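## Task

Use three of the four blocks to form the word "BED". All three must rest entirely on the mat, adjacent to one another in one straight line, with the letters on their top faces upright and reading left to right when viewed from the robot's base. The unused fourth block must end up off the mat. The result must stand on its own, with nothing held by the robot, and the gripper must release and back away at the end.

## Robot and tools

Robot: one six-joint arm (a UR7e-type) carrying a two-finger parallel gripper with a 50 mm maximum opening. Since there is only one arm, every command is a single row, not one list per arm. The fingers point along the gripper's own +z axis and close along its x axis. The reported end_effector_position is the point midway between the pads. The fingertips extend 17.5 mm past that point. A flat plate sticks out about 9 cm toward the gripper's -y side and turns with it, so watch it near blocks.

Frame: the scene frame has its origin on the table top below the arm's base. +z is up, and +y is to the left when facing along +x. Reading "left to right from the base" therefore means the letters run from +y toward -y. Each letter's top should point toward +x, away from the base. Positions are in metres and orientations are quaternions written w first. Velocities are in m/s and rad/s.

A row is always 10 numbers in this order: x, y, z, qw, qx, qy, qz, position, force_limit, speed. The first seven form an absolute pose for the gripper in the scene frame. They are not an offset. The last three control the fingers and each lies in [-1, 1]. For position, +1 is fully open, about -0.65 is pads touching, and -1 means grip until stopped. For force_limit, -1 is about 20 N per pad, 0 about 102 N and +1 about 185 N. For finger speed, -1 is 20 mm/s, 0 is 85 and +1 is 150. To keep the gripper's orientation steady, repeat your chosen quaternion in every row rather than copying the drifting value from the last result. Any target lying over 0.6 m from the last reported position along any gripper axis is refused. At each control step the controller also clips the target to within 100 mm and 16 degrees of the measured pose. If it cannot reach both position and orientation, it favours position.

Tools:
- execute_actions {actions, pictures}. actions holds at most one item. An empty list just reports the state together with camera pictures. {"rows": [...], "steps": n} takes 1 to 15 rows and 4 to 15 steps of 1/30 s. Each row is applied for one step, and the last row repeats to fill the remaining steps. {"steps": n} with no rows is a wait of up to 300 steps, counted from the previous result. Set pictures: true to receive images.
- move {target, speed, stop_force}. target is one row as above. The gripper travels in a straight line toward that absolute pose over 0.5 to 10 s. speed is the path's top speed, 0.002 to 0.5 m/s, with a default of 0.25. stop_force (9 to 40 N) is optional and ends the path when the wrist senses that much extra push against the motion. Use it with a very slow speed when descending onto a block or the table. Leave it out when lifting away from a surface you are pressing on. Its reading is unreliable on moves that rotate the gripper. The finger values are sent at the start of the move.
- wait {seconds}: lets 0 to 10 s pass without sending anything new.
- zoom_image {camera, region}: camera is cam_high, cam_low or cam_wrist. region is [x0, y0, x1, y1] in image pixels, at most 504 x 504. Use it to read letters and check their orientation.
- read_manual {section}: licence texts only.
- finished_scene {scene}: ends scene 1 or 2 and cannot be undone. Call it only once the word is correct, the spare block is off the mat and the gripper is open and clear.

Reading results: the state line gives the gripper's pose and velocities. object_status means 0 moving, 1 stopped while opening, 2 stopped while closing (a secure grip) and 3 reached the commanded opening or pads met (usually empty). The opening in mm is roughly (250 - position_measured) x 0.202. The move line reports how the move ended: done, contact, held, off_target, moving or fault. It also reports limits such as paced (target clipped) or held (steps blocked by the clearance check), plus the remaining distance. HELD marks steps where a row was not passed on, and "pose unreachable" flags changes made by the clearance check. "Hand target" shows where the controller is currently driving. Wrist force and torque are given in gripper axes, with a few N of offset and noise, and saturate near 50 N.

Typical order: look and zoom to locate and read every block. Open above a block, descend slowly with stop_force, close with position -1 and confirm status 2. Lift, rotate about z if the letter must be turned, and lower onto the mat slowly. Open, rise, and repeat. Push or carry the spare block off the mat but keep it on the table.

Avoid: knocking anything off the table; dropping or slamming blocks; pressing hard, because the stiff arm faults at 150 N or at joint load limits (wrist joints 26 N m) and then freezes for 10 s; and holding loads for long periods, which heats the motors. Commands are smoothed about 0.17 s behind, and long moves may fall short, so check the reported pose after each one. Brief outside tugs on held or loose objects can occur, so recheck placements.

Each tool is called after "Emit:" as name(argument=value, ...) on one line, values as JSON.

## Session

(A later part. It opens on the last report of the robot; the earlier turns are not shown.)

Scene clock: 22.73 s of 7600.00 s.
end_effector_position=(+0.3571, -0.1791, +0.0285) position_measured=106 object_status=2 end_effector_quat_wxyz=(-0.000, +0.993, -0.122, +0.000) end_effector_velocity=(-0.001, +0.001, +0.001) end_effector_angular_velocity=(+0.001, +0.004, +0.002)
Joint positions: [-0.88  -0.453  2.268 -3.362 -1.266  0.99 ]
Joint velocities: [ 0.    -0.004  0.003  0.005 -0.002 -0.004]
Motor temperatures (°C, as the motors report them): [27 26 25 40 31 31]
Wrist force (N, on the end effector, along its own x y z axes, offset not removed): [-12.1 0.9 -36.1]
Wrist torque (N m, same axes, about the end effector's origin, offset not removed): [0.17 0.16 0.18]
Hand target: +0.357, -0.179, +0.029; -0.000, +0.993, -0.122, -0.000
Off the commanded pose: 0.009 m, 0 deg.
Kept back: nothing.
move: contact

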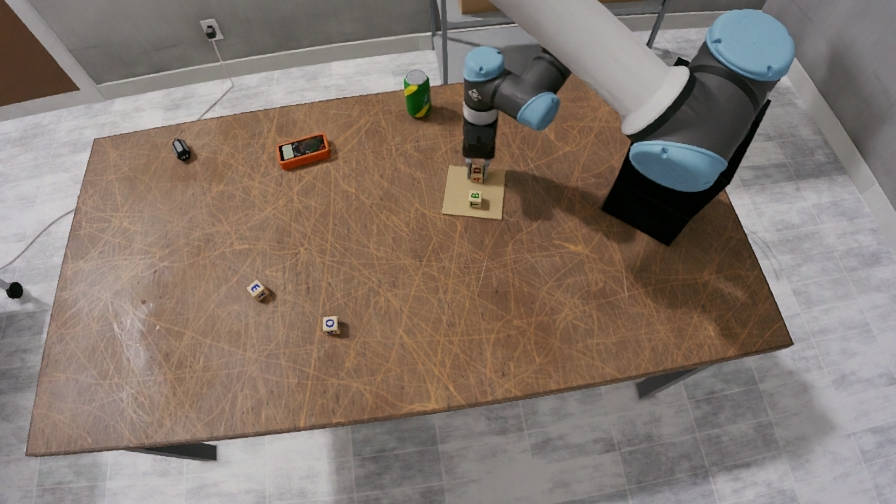

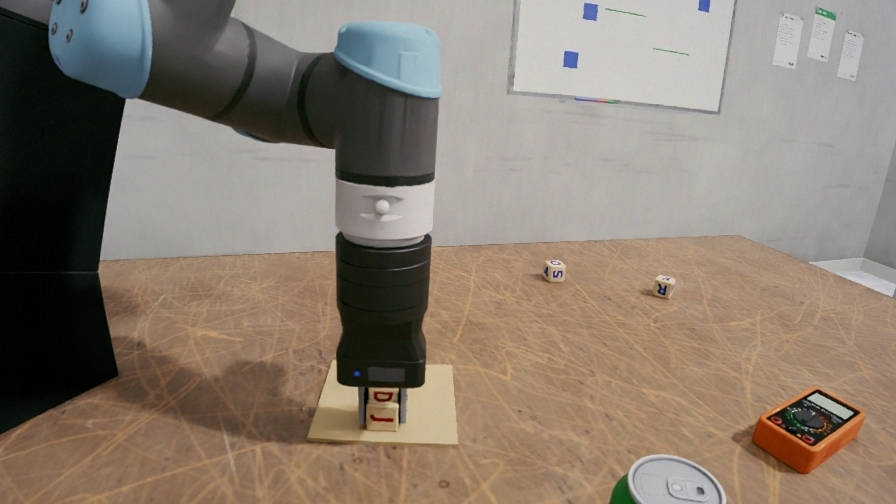

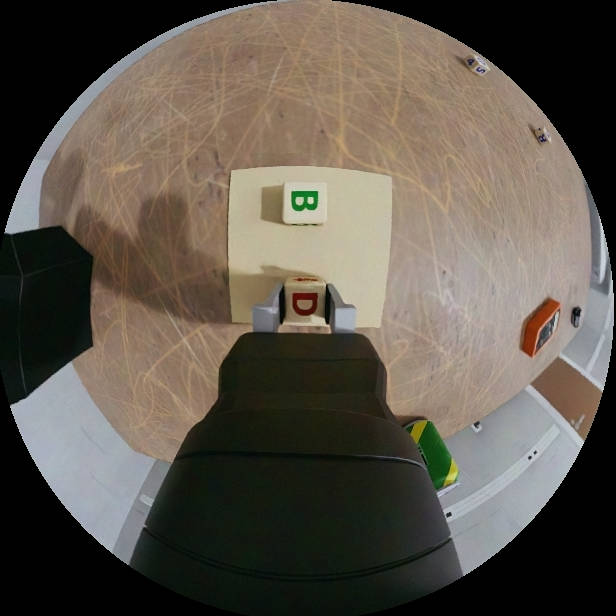

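Emit:
move(target=[0.357,-0.179,0.029,0,0.9925,-0.122,0,1,-0.5,0], speed=0.02)

Emit:
move(target=[0.357,-0.179,0.12,0,0.9925,-0.122,0,1,-0.5,0])

Emit:
move(target=[0.85,0.05,0.13,0,0.7071,-0.7071,0,1,-0.5,0], speed=0.35)

Scene clock: 23.93 s of 7600.00 s.
end_effector_position=(+0.3570, -0.1790, +0.0290) position_measured=3 object_status=3 end_effector_quat_wxyz=(-0.000, +0.993, -0.122, +0.000) end_effector_velocity=(+0.000, +0.000, +0.000) end_effector_angular_velocity=(+0.000, -0.001, -0.000)
Joint positions: [-0.88  -0.454  2.269 -3.362 -1.266  0.991]
Joint velocities: [-0.    -0.001  0.     0.     0.001  0.   ]
Motor temperatures (°C, as the motors report them): [27 26 25 40 31 31]
Wrist force (N, on the end effector, along its own x y z axes, offset not removed): [0.5 3.1 -2.4]
Wrist torque (N m, same axes, about the end effector's origin, offset not removed): [0.45 0.01 0.00]
Hand target: +0.357, -0.179, +0.029; -0.000, +0.993, -0.122, -0.000
Off the commanded pose: 0.000 m, 0 deg.
Kept back: nothing.
move: done

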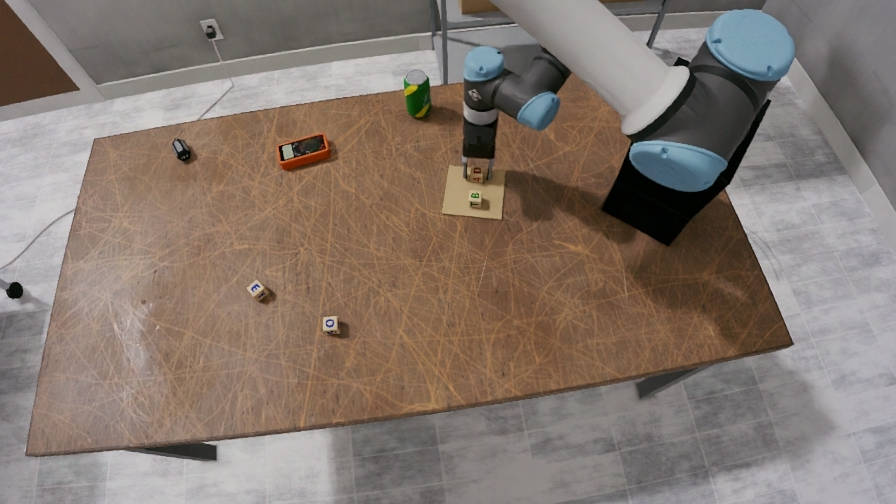

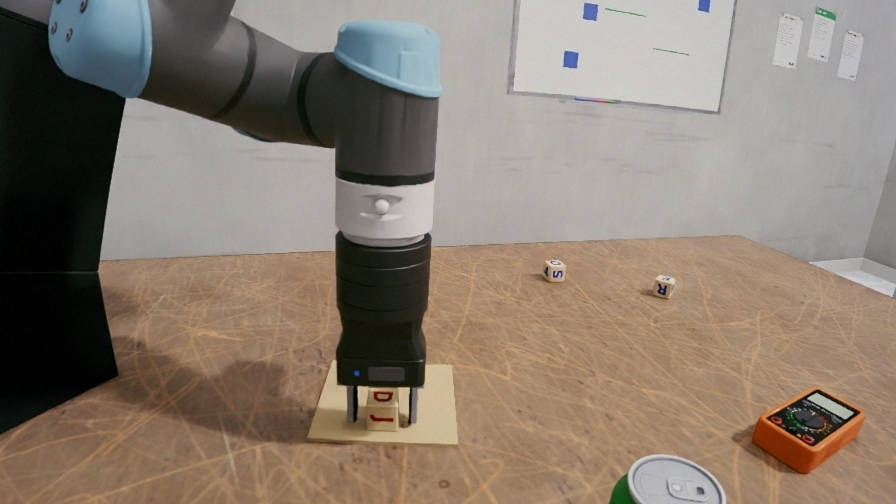

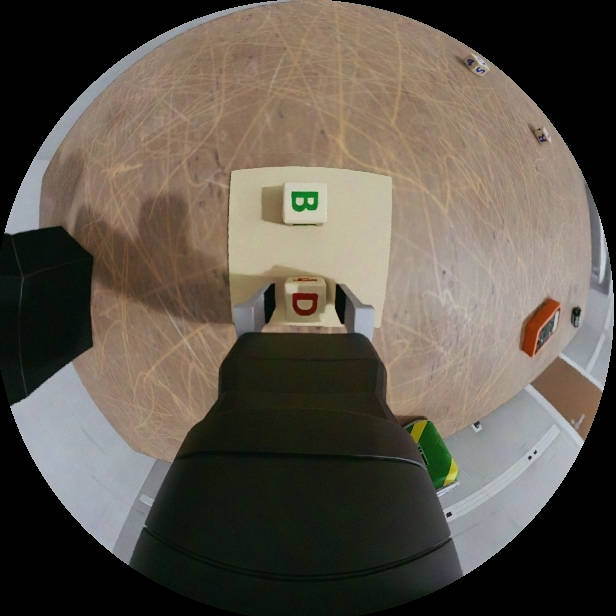

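Scene clock: 24.90 s of 7600.00 s.
end_effector_position=(+0.3570, -0.1789, +0.1198) position_measured=3 object_status=3 end_effector_quat_wxyz=(-0.000, +0.993, -0.122, +0.000) end_effector_velocity=(-0.000, -0.000, +0.001) end_effector_angular_velocity=(-0.000, +0.002, +0.000)
Joint positions: [-0.951 -0.736  2.394 -3.183 -1.269  0.917]
Joint velocities: [-0.001 -0.004  0.001  0.005 -0.002 -0.001]
Motor temperatures (°C, as the motors report them): [27 26 25 40 31 31]
Wrist force (N, on the end effector, along its own x y z axes, offset not removed): [1.3 2.1 -3.5]
Wrist torque (N m, same axes, about the end effector's origin, offset not removed): [0.07 -0.10 -0.02]
Hand target: +0.357, -0.179, +0.120; -0.000, +0.993, -0.122, +0.000
Off the commanded pose: 0.000 m, 0 deg.
Kept back: nothing.
move: done

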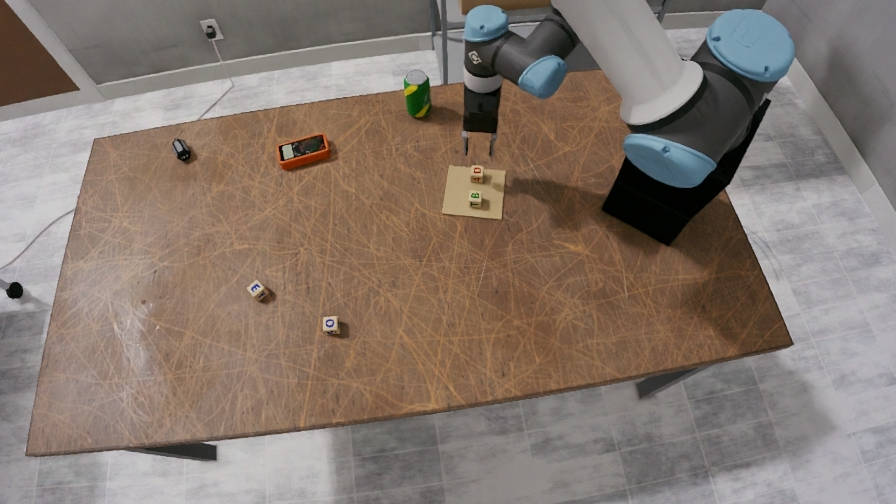

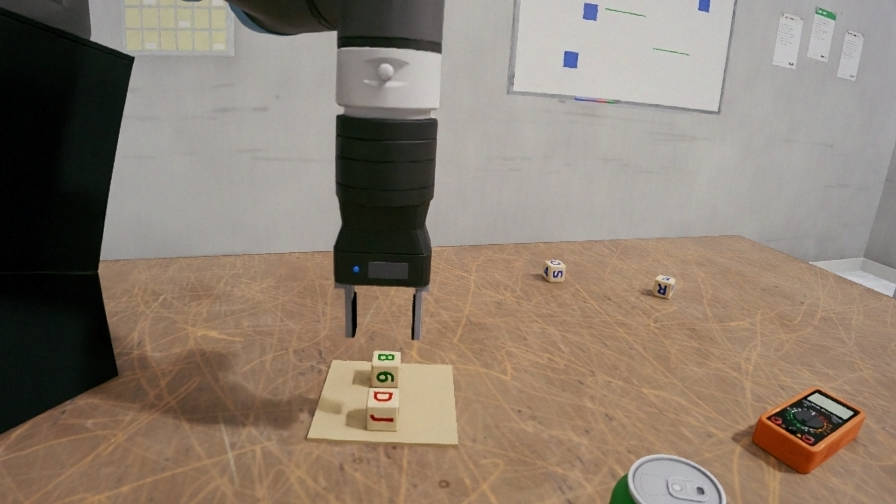

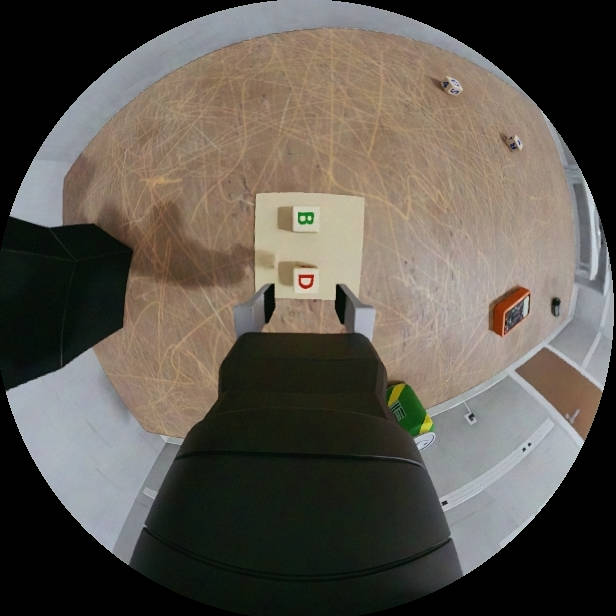

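Scene clock: 27.43 s of 7600.00 s.
end_effector_position=(+0.8496, +0.0503, +0.1299) position_measured=3 object_status=3 end_effector_quat_wxyz=(+0.000, +0.707, -0.707, +0.000) end_effector_velocity=(+0.001, -0.001, -0.000) end_effector_angular_velocity=(-0.003, +0.006, -0.003)
Joint positions: [-0.199 -0.591  1.132 -2.29  -1.321  3.024]
Joint velocities: [ 0.001  0.005 -0.013  0.013 -0.004  0.002]
Motor temperatures (°C, as the motors report them): [27 26 25 40 31 31]
Wrist force (N, on the end effector, along its own x y z axes, offset not removed): [0.5 1.3 -0.7]
Wrist torque (N m, same axes, about the end effector's origin, offset not removed): [0.04 0.07 0.00]
Hand target: +0.850, +0.050, +0.130; +0.000, +0.707, -0.707, +0.000
Off the commanded pose: 0.001 m, 0 deg.
Kept back: nothing.
move: done

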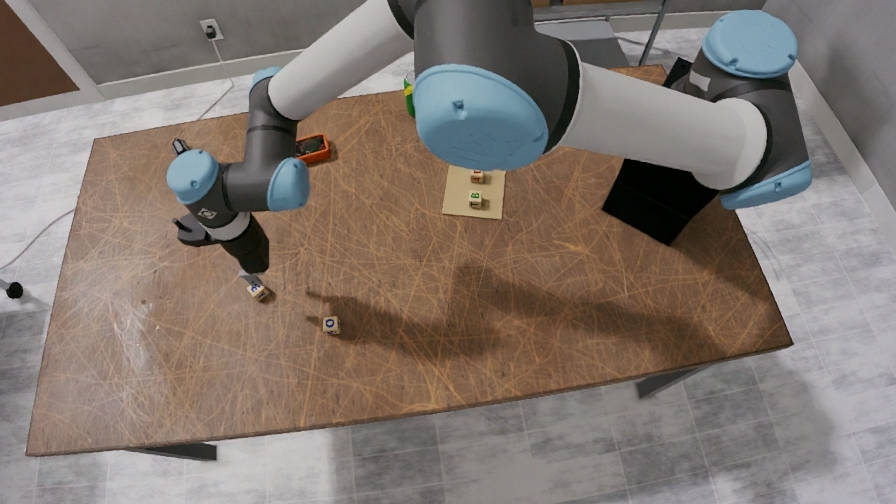

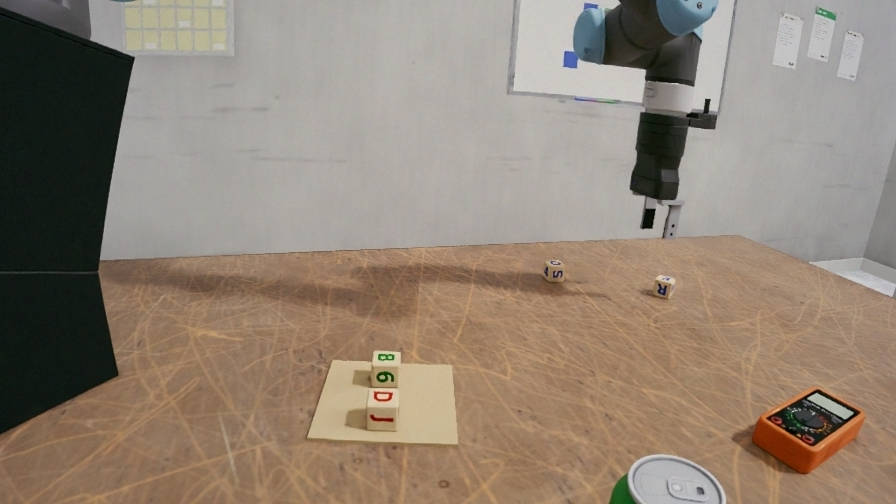

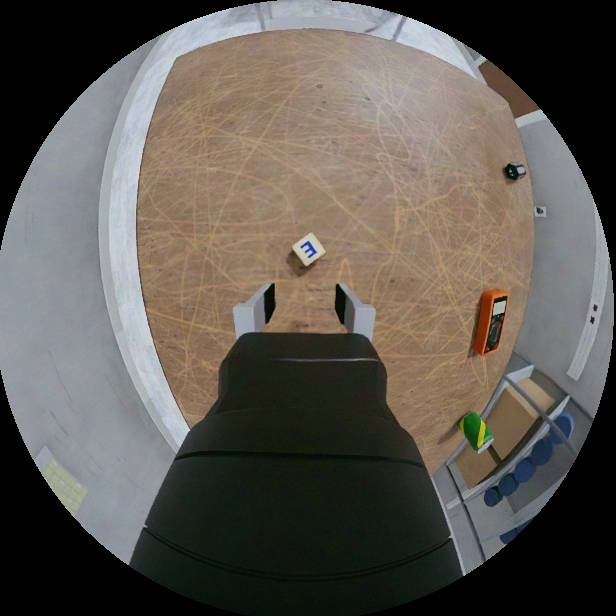

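Emit:
zoom_image(camera="cam_wrist", region=[270,210,350,290])

Region (270, 210, 350, 290) of cam_wrist's 616x616 image, scaled by 6.300, with more detail than that image has.

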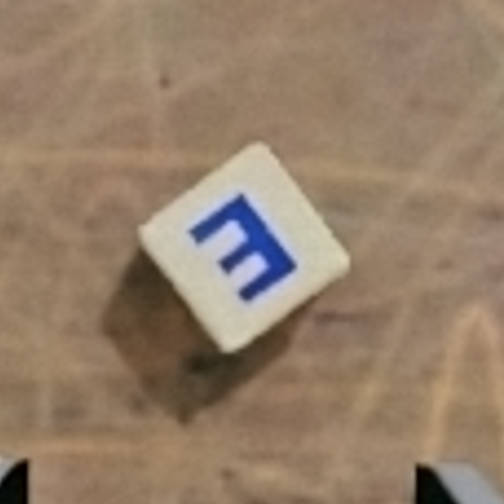

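Emit:
move(target=[0.886,0.045,0.072,0,0.3256,-0.9455,0,1,-0.5,0])

Emit:
zoom_image(camera="cam_wrist", region=[220,200,380,360])

Scene clock: 29.93 s of 7600.00 s.
end_effector_position=(+0.8860, +0.0451, +0.0721) position_measured=3 object_status=3 end_effector_quat_wxyz=(+0.000, -0.326, +0.945, -0.000) end_effector_velocity=(+0.001, -0.000, +0.001) end_effector_angular_velocity=(-0.002, -0.000, -0.007)
Joint positions: [-0.16  -0.386  0.831 -2.203 -1.328  3.971]
Joint velocities: [ 0.     0.002 -0.007  0.005 -0.002  0.007]
Motor temperatures (°C, as the motors report them): [27 26 25 40 31 31]
Wrist force (N, on the end effector, along its own x y z axes, offset not removed): [-1.2 0.4 -3.3]
Wrist torque (N m, same axes, about the end effector's origin, offset not removed): [-0.22 0.32 0.08]
Hand target: +0.886, +0.045, +0.072; +0.000, -0.326, +0.946, -0.000
Off the commanded pose: 0.000 m, 0 deg.
Kept back: nothing.
move: done

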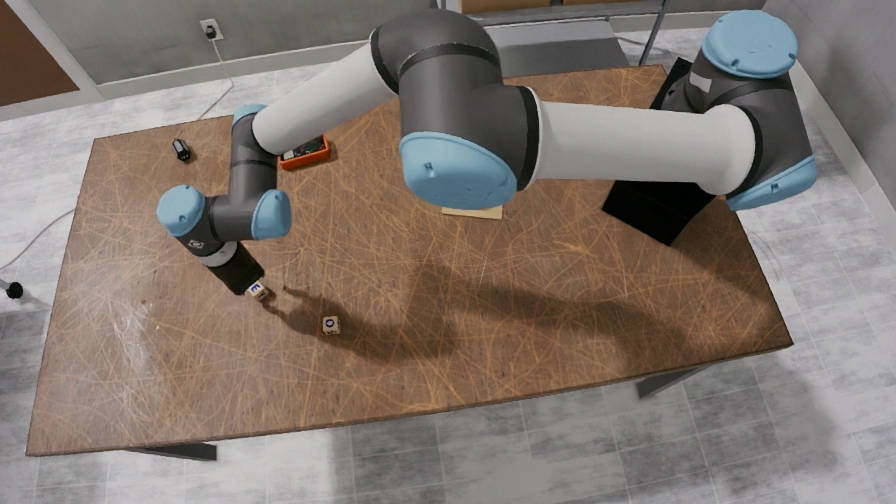

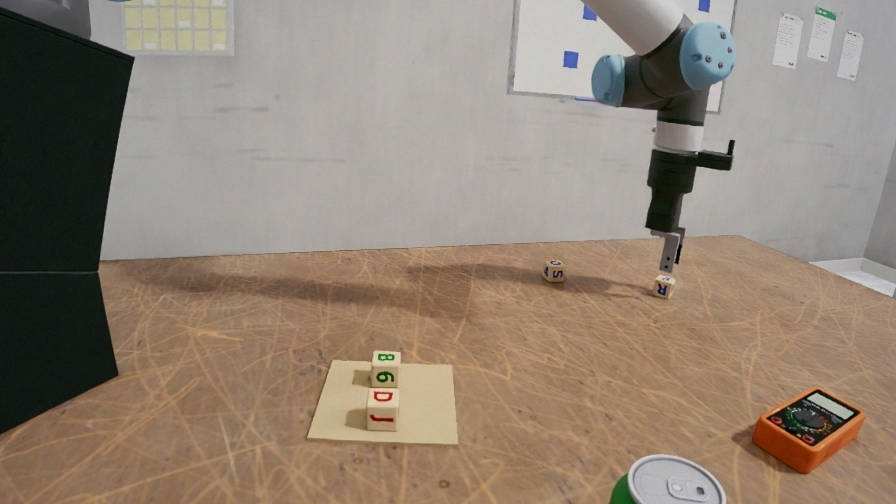

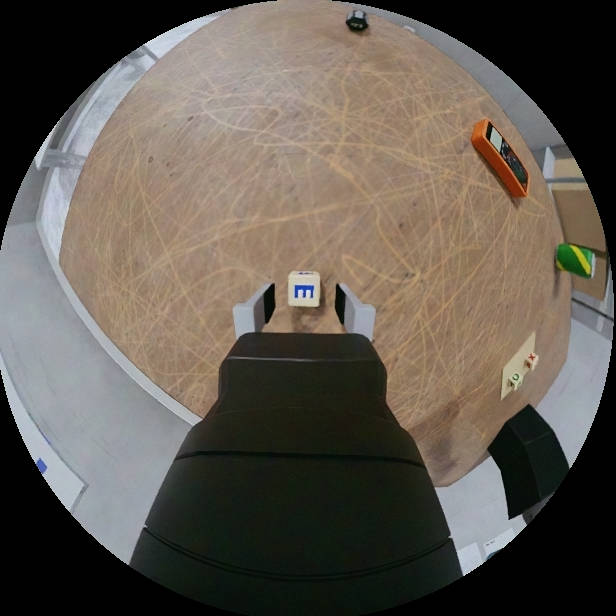

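Region (220, 200, 380, 360) of cam_wrist's 616x616 image, scaled by 3.150, with more detail than that image has.

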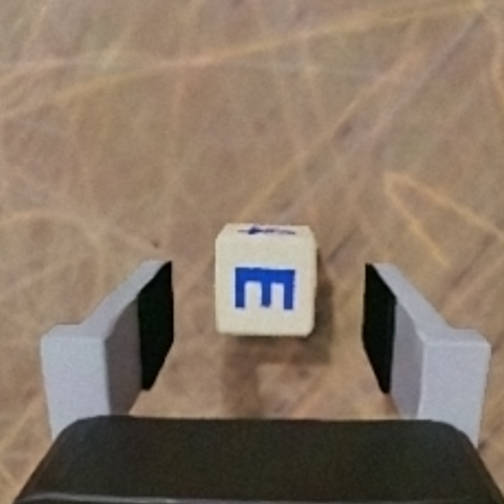

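Shift ~1 mm back.

Emit:
move(target=[0.8855,0.046,0.027,0,0.3256,-0.9455,0,1,-0.5,0], speed=0.08)

Emit:
move(target=[0.8855,0.046,0.027,0,0.3256,-0.9455,0,-1,-0.5,0])

Emit:
move(target=[0.87,0.04,0.09,0,0.3256,-0.9455,0,-1,-0.5,0], speed=0.15)

Emit:
move(target=[0.366,-0.144,0.085,0,0.9925,-0.122,0,-1,-0.5,0], speed=0.4)

Scene clock: 31.13 s of 7600.00 s.
end_effector_position=(+0.8856, +0.0460, +0.0272) position_measured=3 object_status=3 end_effector_quat_wxyz=(+0.000, -0.326, +0.945, -0.000) end_effector_velocity=(-0.001, +0.000, -0.002) end_effector_angular_velocity=(+0.002, +0.004, -0.001)
Joint positions: [-0.146 -0.296  0.76  -2.226 -1.331  3.985]
Joint velocities: [ 0.     0.004 -0.004  0.004  0.002  0.001]
Motor temperatures (°C, as the motors report them): [27 26 25 40 31 31]
Wrist force (N, on the end effector, along its own x y z axes, offset not removed): [-0.5 1.2 -2.0]
Wrist torque (N m, same axes, about the end effector's origin, offset not removed): [0.03 0.19 0.06]
Hand target: +0.886, +0.046, +0.027; +0.000, -0.326, +0.946, -0.000
Off the commanded pose: 0.000 m, 0 deg.
Kept back: nothing.
move: done

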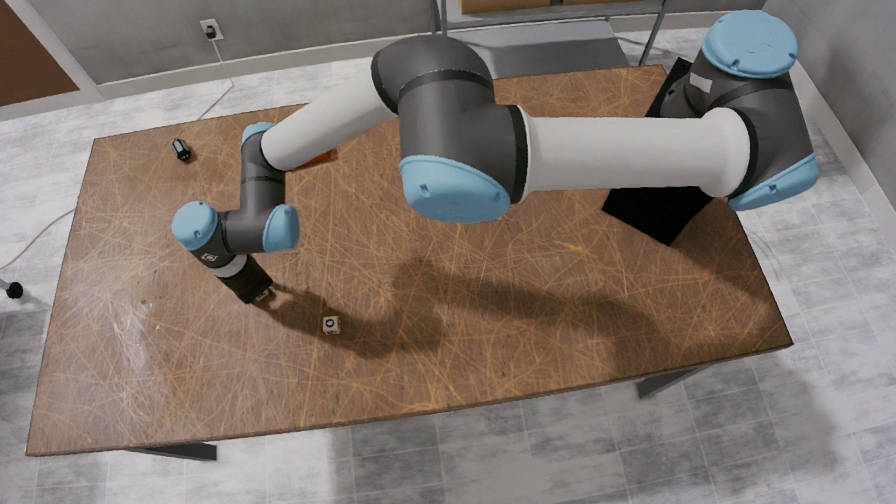

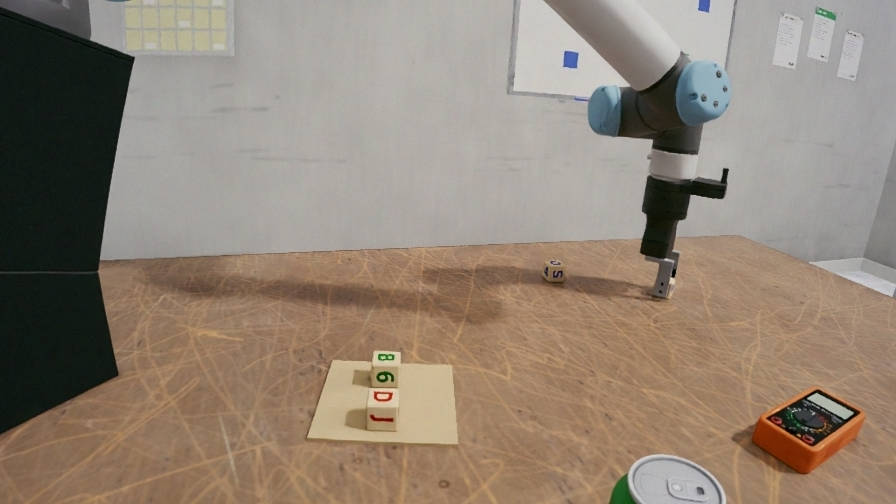

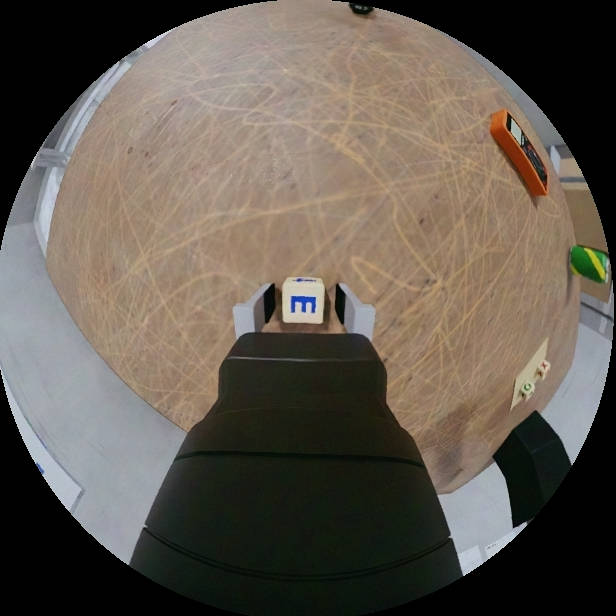

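Scene clock: 31.83 s of 7600.00 s.
end_effector_position=(+0.8855, +0.0460, +0.0270) position_measured=106 object_status=2 end_effector_quat_wxyz=(+0.000, -0.326, +0.946, -0.000) end_effector_velocity=(+0.000, -0.000, +0.001) end_effector_angular_velocity=(-0.001, -0.001, +0.000)
Joint positions: [-0.146 -0.296  0.76  -2.226 -1.331  3.985]
Joint velocities: [-0.    -0.    -0.    -0.001 -0.001  0.   ]
Motor temperatures (°C, as the motors report them): [27 26 25 40 31 31]
Wrist force (N, on the end effector, along its own x y z axes, offset not removed): [0.2 2.6 -3.4]
Wrist torque (N m, same axes, about the end effector's origin, offset not removed): [0.25 -0.05 0.03]
Hand target: +0.885, +0.046, +0.027; +0.000, -0.326, +0.946, -0.000
Off the commanded pose: 0.000 m, 0 deg.
Kept back: nothing.
move: done

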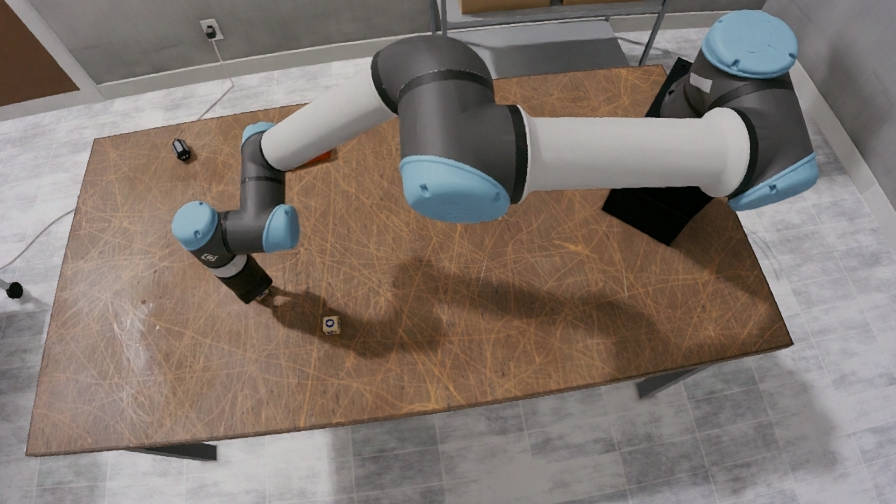

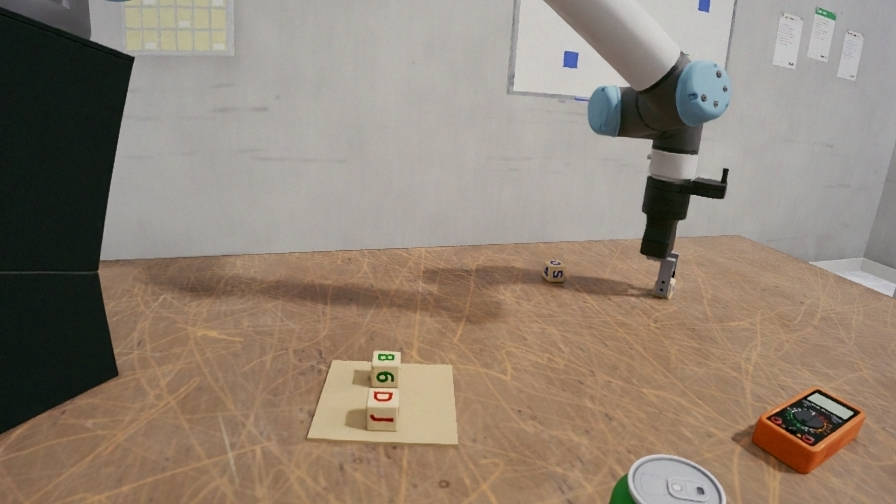

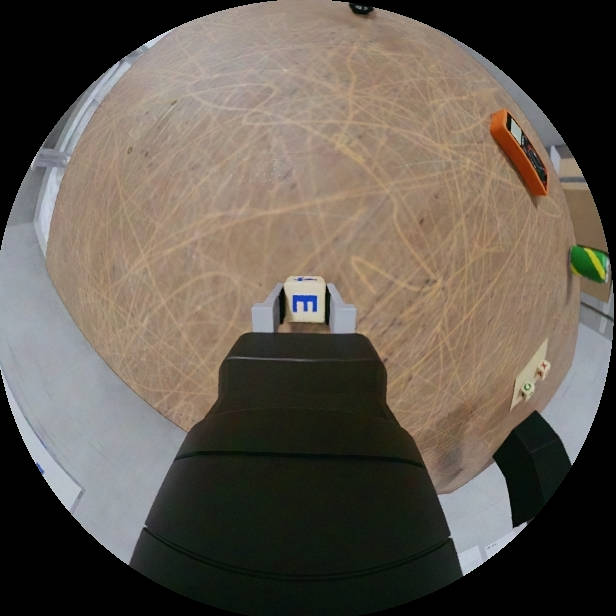

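Scene clock: 32.73 s of 7600.00 s.
end_effector_position=(+0.8700, +0.0400, +0.0899) position_measured=106 object_status=2 end_effector_quat_wxyz=(-0.000, -0.326, +0.946, +0.000) end_effector_velocity=(-0.000, +0.000, +0.002) end_effector_angular_velocity=(+0.002, -0.002, +0.000)
Joint positions: [-0.172 -0.458  0.945 -2.242 -1.326  3.958]
Joint velocities: [-0.001 -0.004  0.005 -0.002  0.003 -0.001]
Motor temperatures (°C, as the motors report them): [27 26 25 40 31 31]
Wrist force (N, on the end effector, along its own x y z axes, offset not removed): [0.0 1.5 -3.4]
Wrist torque (N m, same axes, about the end effector's origin, offset not removed): [0.03 0.12 0.10]
Hand target: +0.870, +0.040, +0.090; -0.000, -0.326, +0.946, +0.000
Off the commanded pose: 0.000 m, 0 deg.
Kept back: nothing.
move: done

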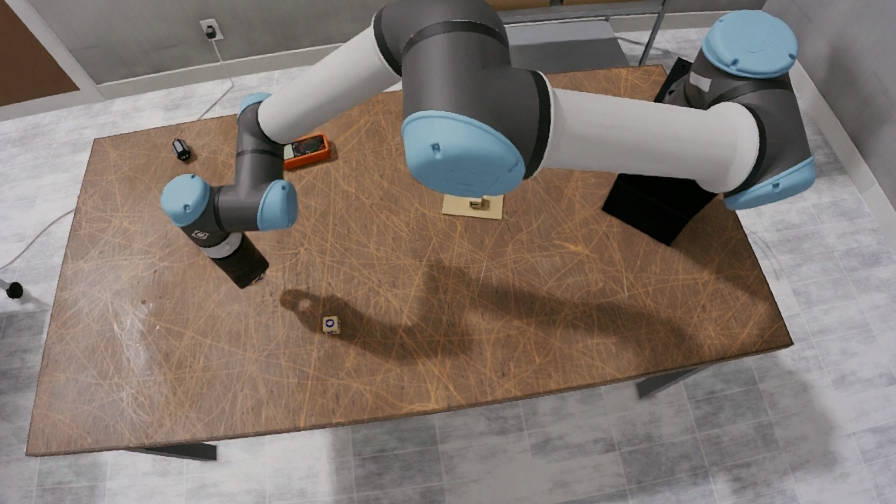

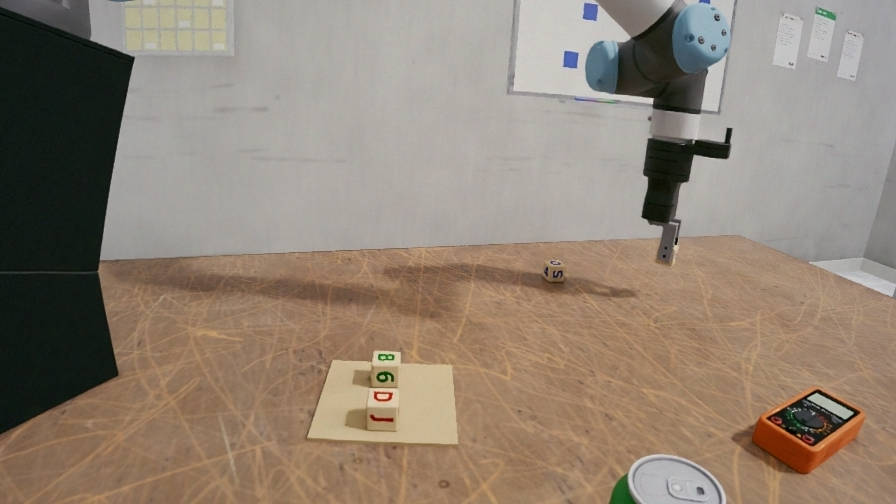

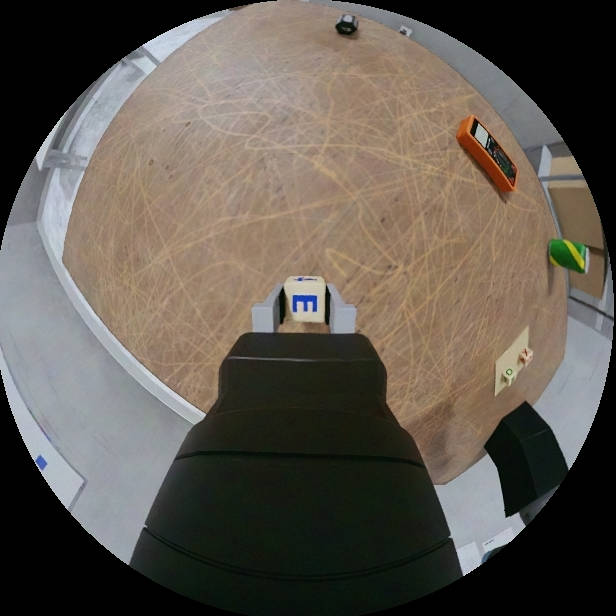

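Scene clock: 36.10 s of 7600.00 s.
end_effector_position=(+0.3663, -0.1443, +0.0851) position_measured=106 object_status=2 end_effector_quat_wxyz=(-0.000, +0.992, -0.122, -0.000) end_effector_velocity=(-0.001, -0.000, -0.000) end_effector_angular_velocity=(+0.003, -0.003, +0.006)
Joint positions: [-0.847 -0.642  2.383 -3.297 -1.266  1.025]
Joint velocities: [-0.005  0.003  0.002 -0.003  0.004 -0.012]
Motor temperatures (°C, as the motors report them): [27 26 25 40 31 31]
Wrist force (N, on the end effector, along its own x y z axes, offset not removed): [-0.3 1.8 -2.4]
Wrist torque (N m, same axes, about the end effector's origin, offset not removed): [0.04 0.18 0.05]
Hand target: +0.366, -0.144, +0.085; -0.000, +0.993, -0.122, -0.000
Off the commanded pose: 0.000 m, 0 deg.
Kept back: nothing.
move: done

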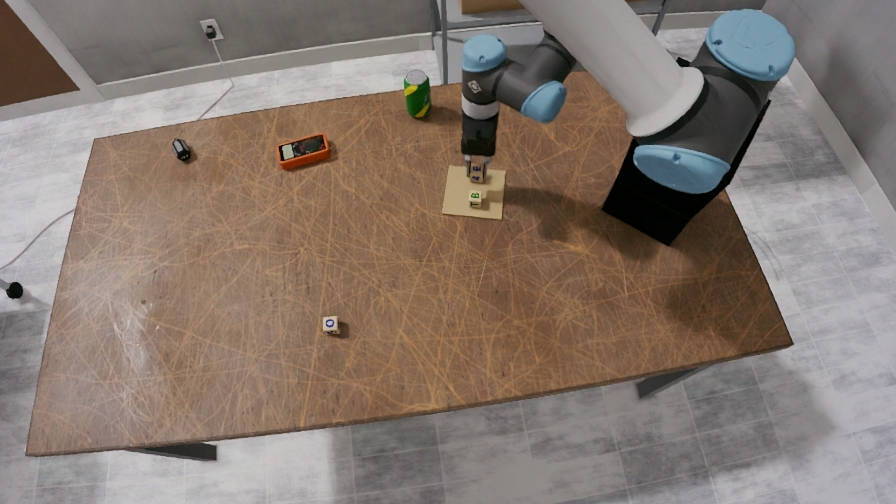

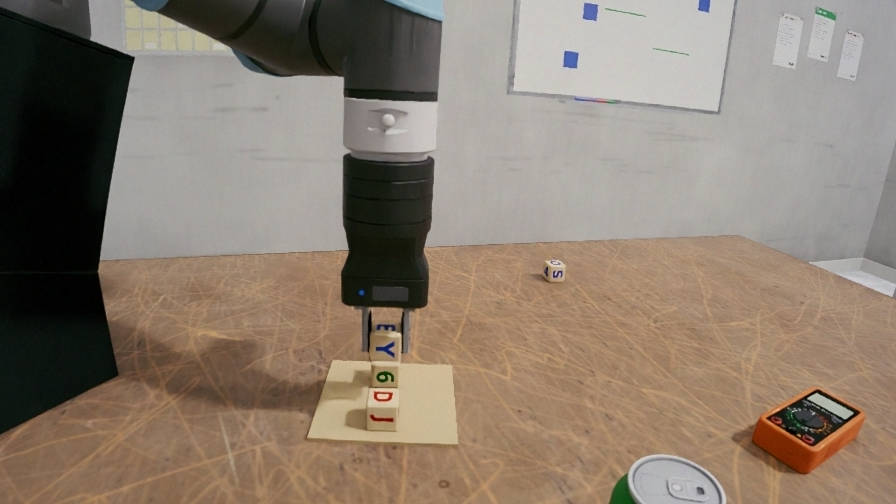

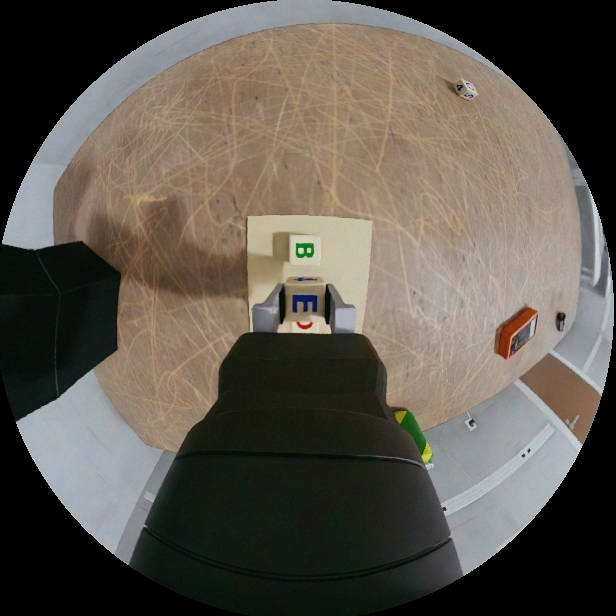

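Emit:
move(target=[0.366,-0.144,0.036,0,0.9925,-0.122,0,-1,-0.5,0], speed=0.06, stop_force=12)

Emit:
move(target=[0.366,-0.144,0.024,0,0.9925,-0.122,0,-1,-0.5,0], speed=0.005, stop_force=9)

Scene clock: 37.53 s of 7600.00 s.
end_effector_position=(+0.3660, -0.1440, +0.0361) position_measured=106 object_status=2 end_effector_quat_wxyz=(-0.000, +0.993, -0.122, +0.000) end_effector_velocity=(-0.000, +0.000, -0.002) end_effector_angular_velocity=(+0.000, +0.001, -0.000)
Joint positions: [-0.808 -0.49   2.31  -3.389 -1.265  1.066]
Joint velocities: [ 0.001  0.005 -0.002 -0.001 -0.001  0.001]
Motor temperatures (°C, as the motors report them): [27 26 25 40 31 31]
Wrist force (N, on the end effector, along its own x y z axes, offset not removed): [-0.7 0.4 -2.2]
Wrist torque (N m, same axes, about the end effector's origin, offset not removed): [-0.02 0.18 0.03]
Hand target: +0.366, -0.144, +0.036; +0.000, +0.993, -0.122, -0.000
Off the commanded pose: 0.000 m, 0 deg.
Kept back: nothing.
move: done

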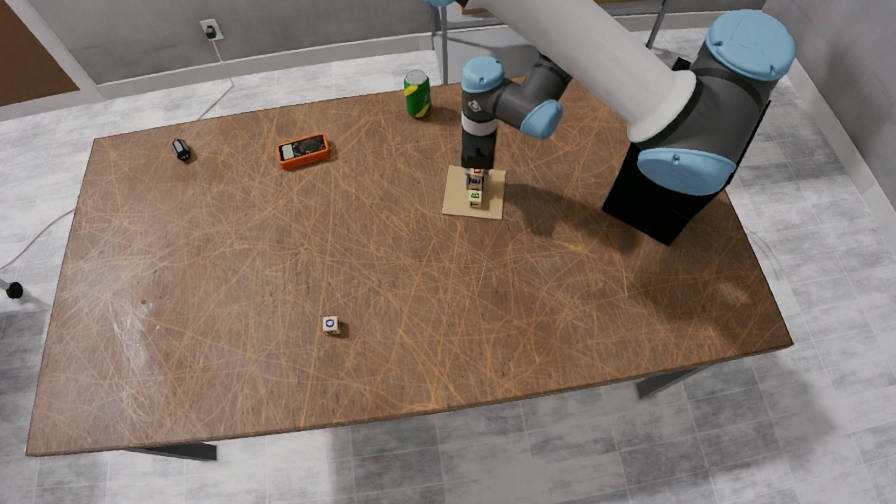

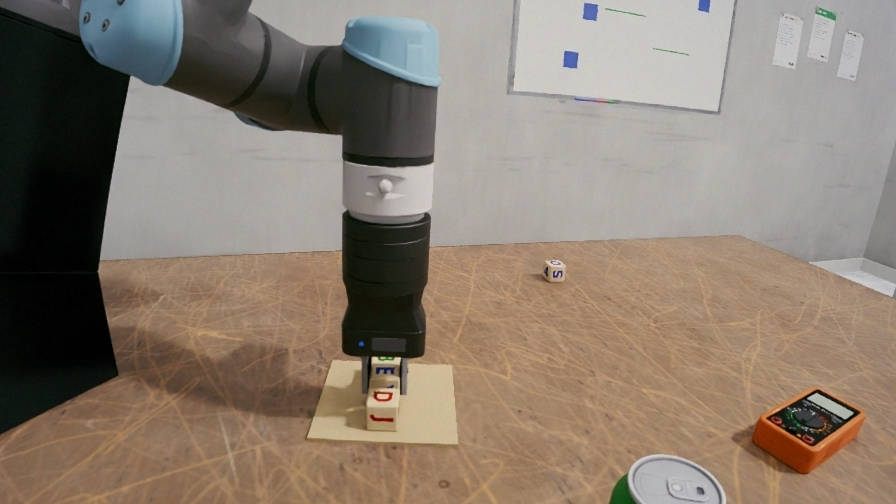

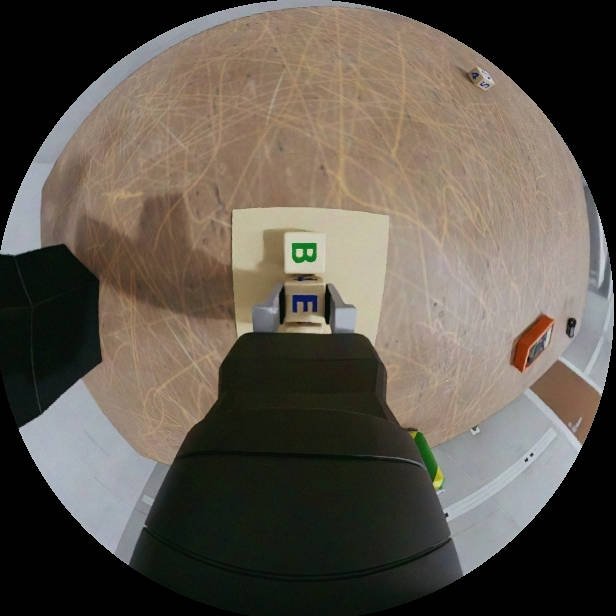

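Scene clock: 39.13 s of 7600.00 s.
end_effector_position=(+0.3661, -0.1440, +0.0299) position_measured=106 object_status=2 end_effector_quat_wxyz=(+0.000, +0.993, -0.122, +0.000) end_effector_velocity=(-0.001, +0.002, +0.001) end_effector_angular_velocity=(+0.004, +0.002, +0.001)
Joint positions: [-0.803 -0.472  2.299 -3.398 -1.265  1.071]
Joint velocities: [-0.    -0.002  0.004  0.003  0.001 -0.003]
Motor temperatures (°C, as the motors report them): [27 26 25 40 31 31]
Wrist force (N, on the end effector, along its own x y z axes, offset not removed): [-9.2 -0.6 -33.3]
Wrist torque (N m, same axes, about the end effector's origin, offset not removed): [-0.15 -0.27 0.14]
Hand target: +0.366, -0.144, +0.030; -0.000, +0.993, -0.122, +0.000
Off the commanded pose: 0.006 m, 0 deg.
Kept back: nothing.
move: contact

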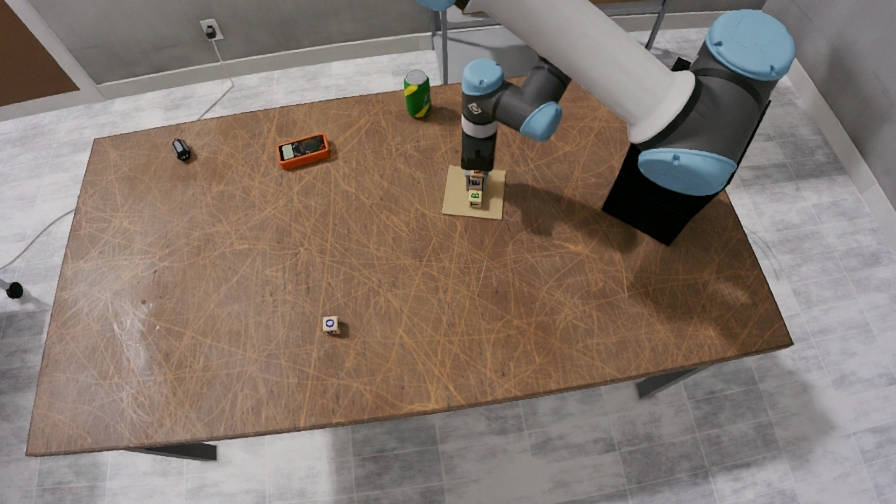

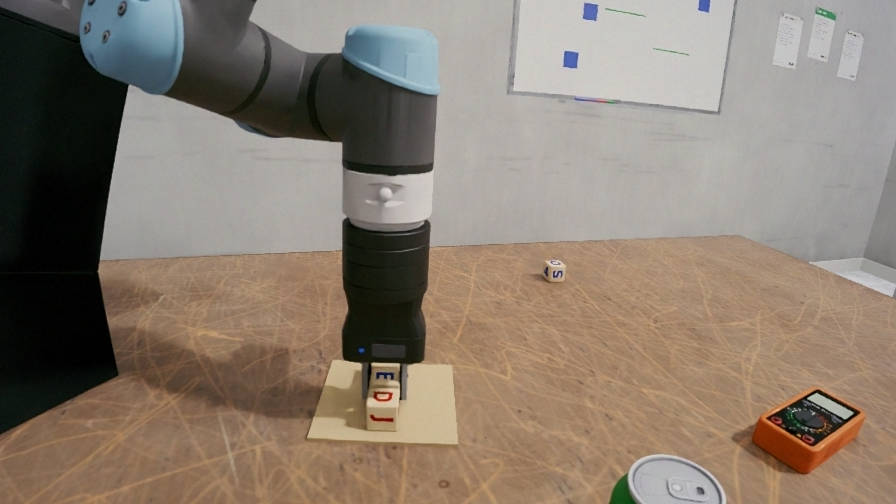

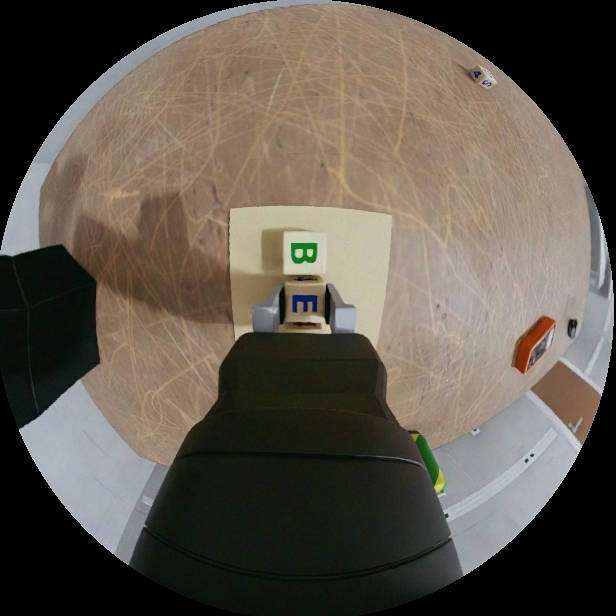

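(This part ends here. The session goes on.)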